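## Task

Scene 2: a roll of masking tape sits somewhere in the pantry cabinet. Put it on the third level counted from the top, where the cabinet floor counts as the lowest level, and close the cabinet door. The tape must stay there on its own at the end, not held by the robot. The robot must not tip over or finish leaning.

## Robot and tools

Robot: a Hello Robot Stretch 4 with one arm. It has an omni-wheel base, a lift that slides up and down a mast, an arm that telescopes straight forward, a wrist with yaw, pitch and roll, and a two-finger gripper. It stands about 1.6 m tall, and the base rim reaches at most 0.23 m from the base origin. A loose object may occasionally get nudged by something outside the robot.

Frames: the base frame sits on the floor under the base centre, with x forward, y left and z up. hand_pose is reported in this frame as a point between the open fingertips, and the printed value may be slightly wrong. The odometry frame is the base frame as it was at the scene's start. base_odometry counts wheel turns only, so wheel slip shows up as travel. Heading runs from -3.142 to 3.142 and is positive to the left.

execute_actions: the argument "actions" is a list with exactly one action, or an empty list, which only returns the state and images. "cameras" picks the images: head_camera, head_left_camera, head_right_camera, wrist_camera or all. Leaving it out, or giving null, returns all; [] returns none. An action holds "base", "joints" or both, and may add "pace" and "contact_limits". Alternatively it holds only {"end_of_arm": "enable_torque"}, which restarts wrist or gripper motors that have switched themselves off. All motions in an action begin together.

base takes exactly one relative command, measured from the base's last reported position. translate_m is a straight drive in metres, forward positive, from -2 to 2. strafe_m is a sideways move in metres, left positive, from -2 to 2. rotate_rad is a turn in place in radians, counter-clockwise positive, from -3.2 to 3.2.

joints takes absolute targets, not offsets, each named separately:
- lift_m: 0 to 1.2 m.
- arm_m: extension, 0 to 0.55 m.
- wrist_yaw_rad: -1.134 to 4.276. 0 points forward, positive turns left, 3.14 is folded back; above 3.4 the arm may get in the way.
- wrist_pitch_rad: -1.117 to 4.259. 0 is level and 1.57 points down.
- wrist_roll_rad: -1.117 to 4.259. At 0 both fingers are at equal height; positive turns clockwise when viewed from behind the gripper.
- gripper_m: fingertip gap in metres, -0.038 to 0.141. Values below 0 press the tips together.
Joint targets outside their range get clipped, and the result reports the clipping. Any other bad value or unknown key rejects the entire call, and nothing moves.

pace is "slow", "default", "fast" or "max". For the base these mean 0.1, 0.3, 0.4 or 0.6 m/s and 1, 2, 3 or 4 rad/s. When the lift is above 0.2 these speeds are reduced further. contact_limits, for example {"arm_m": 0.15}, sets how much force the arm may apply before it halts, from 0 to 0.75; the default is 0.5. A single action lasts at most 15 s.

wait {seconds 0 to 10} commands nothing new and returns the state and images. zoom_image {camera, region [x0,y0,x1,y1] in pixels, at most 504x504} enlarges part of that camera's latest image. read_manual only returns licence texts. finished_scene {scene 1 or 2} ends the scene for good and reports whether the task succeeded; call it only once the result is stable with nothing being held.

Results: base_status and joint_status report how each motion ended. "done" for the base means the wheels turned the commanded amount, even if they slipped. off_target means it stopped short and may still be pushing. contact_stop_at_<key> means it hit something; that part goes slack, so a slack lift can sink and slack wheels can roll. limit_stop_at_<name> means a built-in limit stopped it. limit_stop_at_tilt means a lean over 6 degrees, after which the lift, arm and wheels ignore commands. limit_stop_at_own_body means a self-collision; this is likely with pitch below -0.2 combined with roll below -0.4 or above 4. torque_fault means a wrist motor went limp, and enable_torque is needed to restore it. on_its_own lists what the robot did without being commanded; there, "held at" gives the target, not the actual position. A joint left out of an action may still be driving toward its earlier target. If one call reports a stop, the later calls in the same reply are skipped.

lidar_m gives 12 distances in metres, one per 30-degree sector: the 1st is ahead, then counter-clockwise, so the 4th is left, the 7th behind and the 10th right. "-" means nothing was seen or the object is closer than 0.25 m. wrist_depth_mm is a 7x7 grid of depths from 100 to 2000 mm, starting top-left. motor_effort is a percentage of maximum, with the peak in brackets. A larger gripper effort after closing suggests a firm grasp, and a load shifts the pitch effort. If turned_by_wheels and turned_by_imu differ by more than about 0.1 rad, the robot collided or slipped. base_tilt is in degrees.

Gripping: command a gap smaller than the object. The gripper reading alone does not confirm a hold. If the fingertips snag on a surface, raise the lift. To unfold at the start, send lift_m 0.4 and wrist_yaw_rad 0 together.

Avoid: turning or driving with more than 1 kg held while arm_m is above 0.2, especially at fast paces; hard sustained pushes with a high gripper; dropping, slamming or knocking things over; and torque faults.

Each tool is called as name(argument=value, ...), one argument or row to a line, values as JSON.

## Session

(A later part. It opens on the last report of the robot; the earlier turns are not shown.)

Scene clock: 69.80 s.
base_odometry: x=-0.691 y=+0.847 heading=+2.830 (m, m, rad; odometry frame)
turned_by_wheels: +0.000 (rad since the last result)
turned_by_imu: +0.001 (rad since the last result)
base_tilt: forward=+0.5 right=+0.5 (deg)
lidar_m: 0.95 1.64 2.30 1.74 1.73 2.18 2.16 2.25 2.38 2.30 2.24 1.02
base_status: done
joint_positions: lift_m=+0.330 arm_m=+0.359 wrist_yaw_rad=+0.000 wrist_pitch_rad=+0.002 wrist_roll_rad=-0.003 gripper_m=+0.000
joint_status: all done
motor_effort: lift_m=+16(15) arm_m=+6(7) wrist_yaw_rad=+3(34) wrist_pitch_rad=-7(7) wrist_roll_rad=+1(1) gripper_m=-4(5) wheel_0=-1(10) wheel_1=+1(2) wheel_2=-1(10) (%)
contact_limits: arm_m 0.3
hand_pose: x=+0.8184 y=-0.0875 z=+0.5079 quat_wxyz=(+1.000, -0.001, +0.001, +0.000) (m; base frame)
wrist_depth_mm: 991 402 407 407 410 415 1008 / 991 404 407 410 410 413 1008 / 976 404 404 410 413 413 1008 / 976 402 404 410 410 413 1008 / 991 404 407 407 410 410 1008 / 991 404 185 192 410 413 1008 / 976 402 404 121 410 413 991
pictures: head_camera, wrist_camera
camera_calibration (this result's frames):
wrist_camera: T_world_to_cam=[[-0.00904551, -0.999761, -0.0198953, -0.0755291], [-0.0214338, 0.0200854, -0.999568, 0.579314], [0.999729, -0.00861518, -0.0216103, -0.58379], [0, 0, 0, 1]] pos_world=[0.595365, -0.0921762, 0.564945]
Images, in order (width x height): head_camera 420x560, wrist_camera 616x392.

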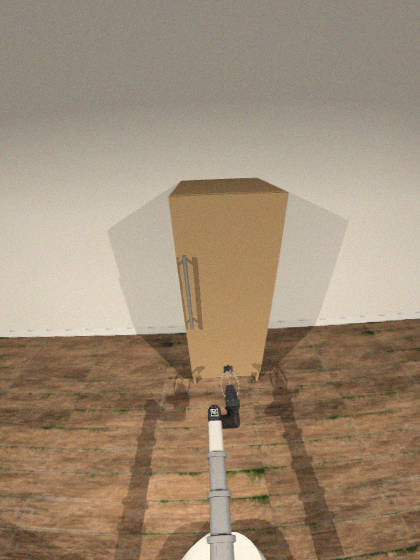

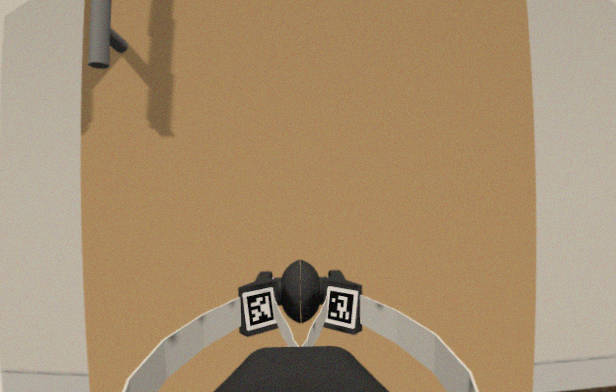

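wait(
  seconds=3,
)

Scene clock: 72.83 s.
base_odometry: x=-0.691 y=+0.847 heading=+2.830 (m, m, rad; odometry frame)
turned_by_wheels: +0.000 (rad since the last result)
turned_by_imu: +0.001 (rad since the last result)
base_tilt: forward=+0.4 right=+0.4 (deg)
lidar_m: 0.94 1.64 2.28 1.73 1.72 2.21 2.16 2.24 2.40 2.30 2.23 1.02
base_status: done
joint_positions: lift_m=+0.330 arm_m=+0.359 wrist_yaw_rad=+0.000 wrist_pitch_rad=+0.002 wrist_roll_rad=-0.003 gripper_m=+0.000
joint_status: all done
motor_effort: lift_m=+16(15) arm_m=+6(7) wrist_yaw_rad=+2(34) wrist_pitch_rad=-7(7) wrist_roll_rad=+0(1) gripper_m=-5(5) wheel_0=-1(10) wheel_1=+1(2) wheel_2=-1(10) (%)
contact_limits: arm_m 0.3
hand_pose: x=+0.8184 y=-0.0875 z=+0.5079 quat_wxyz=(+1.000, -0.001, +0.001, +0.000) (m; base frame)
wrist_depth_mm: 991 407 410 407 415 413 1008 / 976 407 407 410 410 415 1025 / 976 407 404 413 413 413 1025 / 991 407 407 410 410 413 1008 / 976 404 410 407 413 415 1008 / 991 404 185 193 413 413 1025 / 976 407 407 121 413 413 991
wait: 3.00 s; at rest by 0.23 s
pictures: head_camera, head_left_camera, head_right_camera, wrist_camera
camera_calibration (this result's frames):
wrist_camera: T_world_to_cam=[[-0.00904556, -0.999761, -0.0198954, -0.075529], [-0.0214338, 0.0200855, -0.999568, 0.579314], [0.999729, -0.00861522, -0.0216104, -0.58379], [0, 0, 0, 1]] pos_world=[0.595365, -0.0921762, 0.564945]
Images, in order (width x height): head_camera 420x560, head_left_camera 420x672, head_right_camera 420x672, wrist_camera 616x392.

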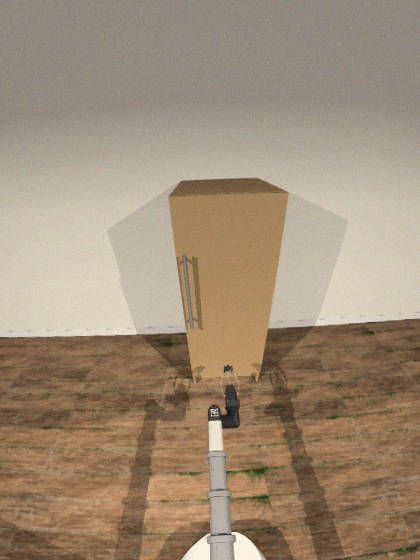

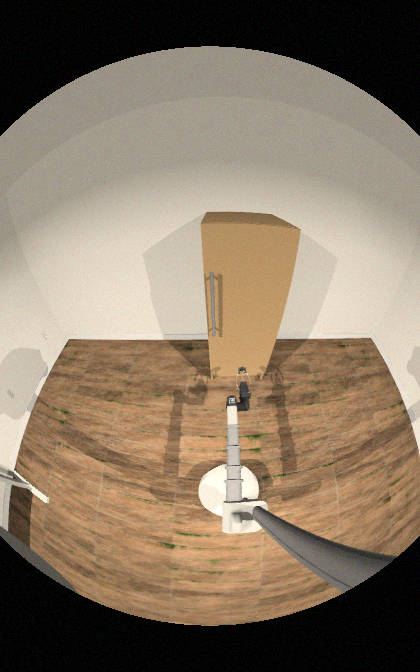

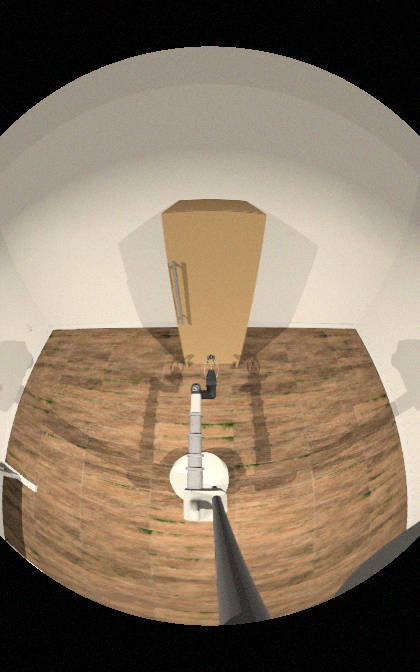

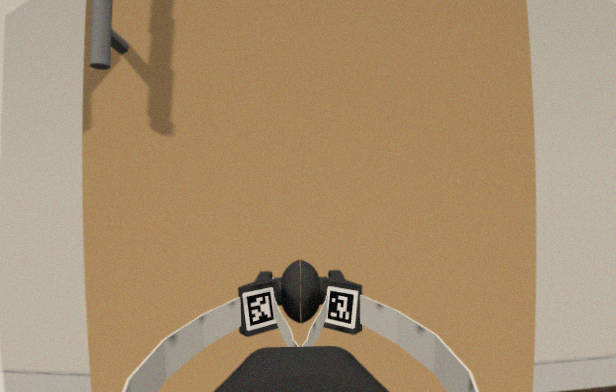

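The door is shut and staying shut, and the gripper isn't touching it.

finished_scene(
  scene=2,
)

The scene is finished: the task was done.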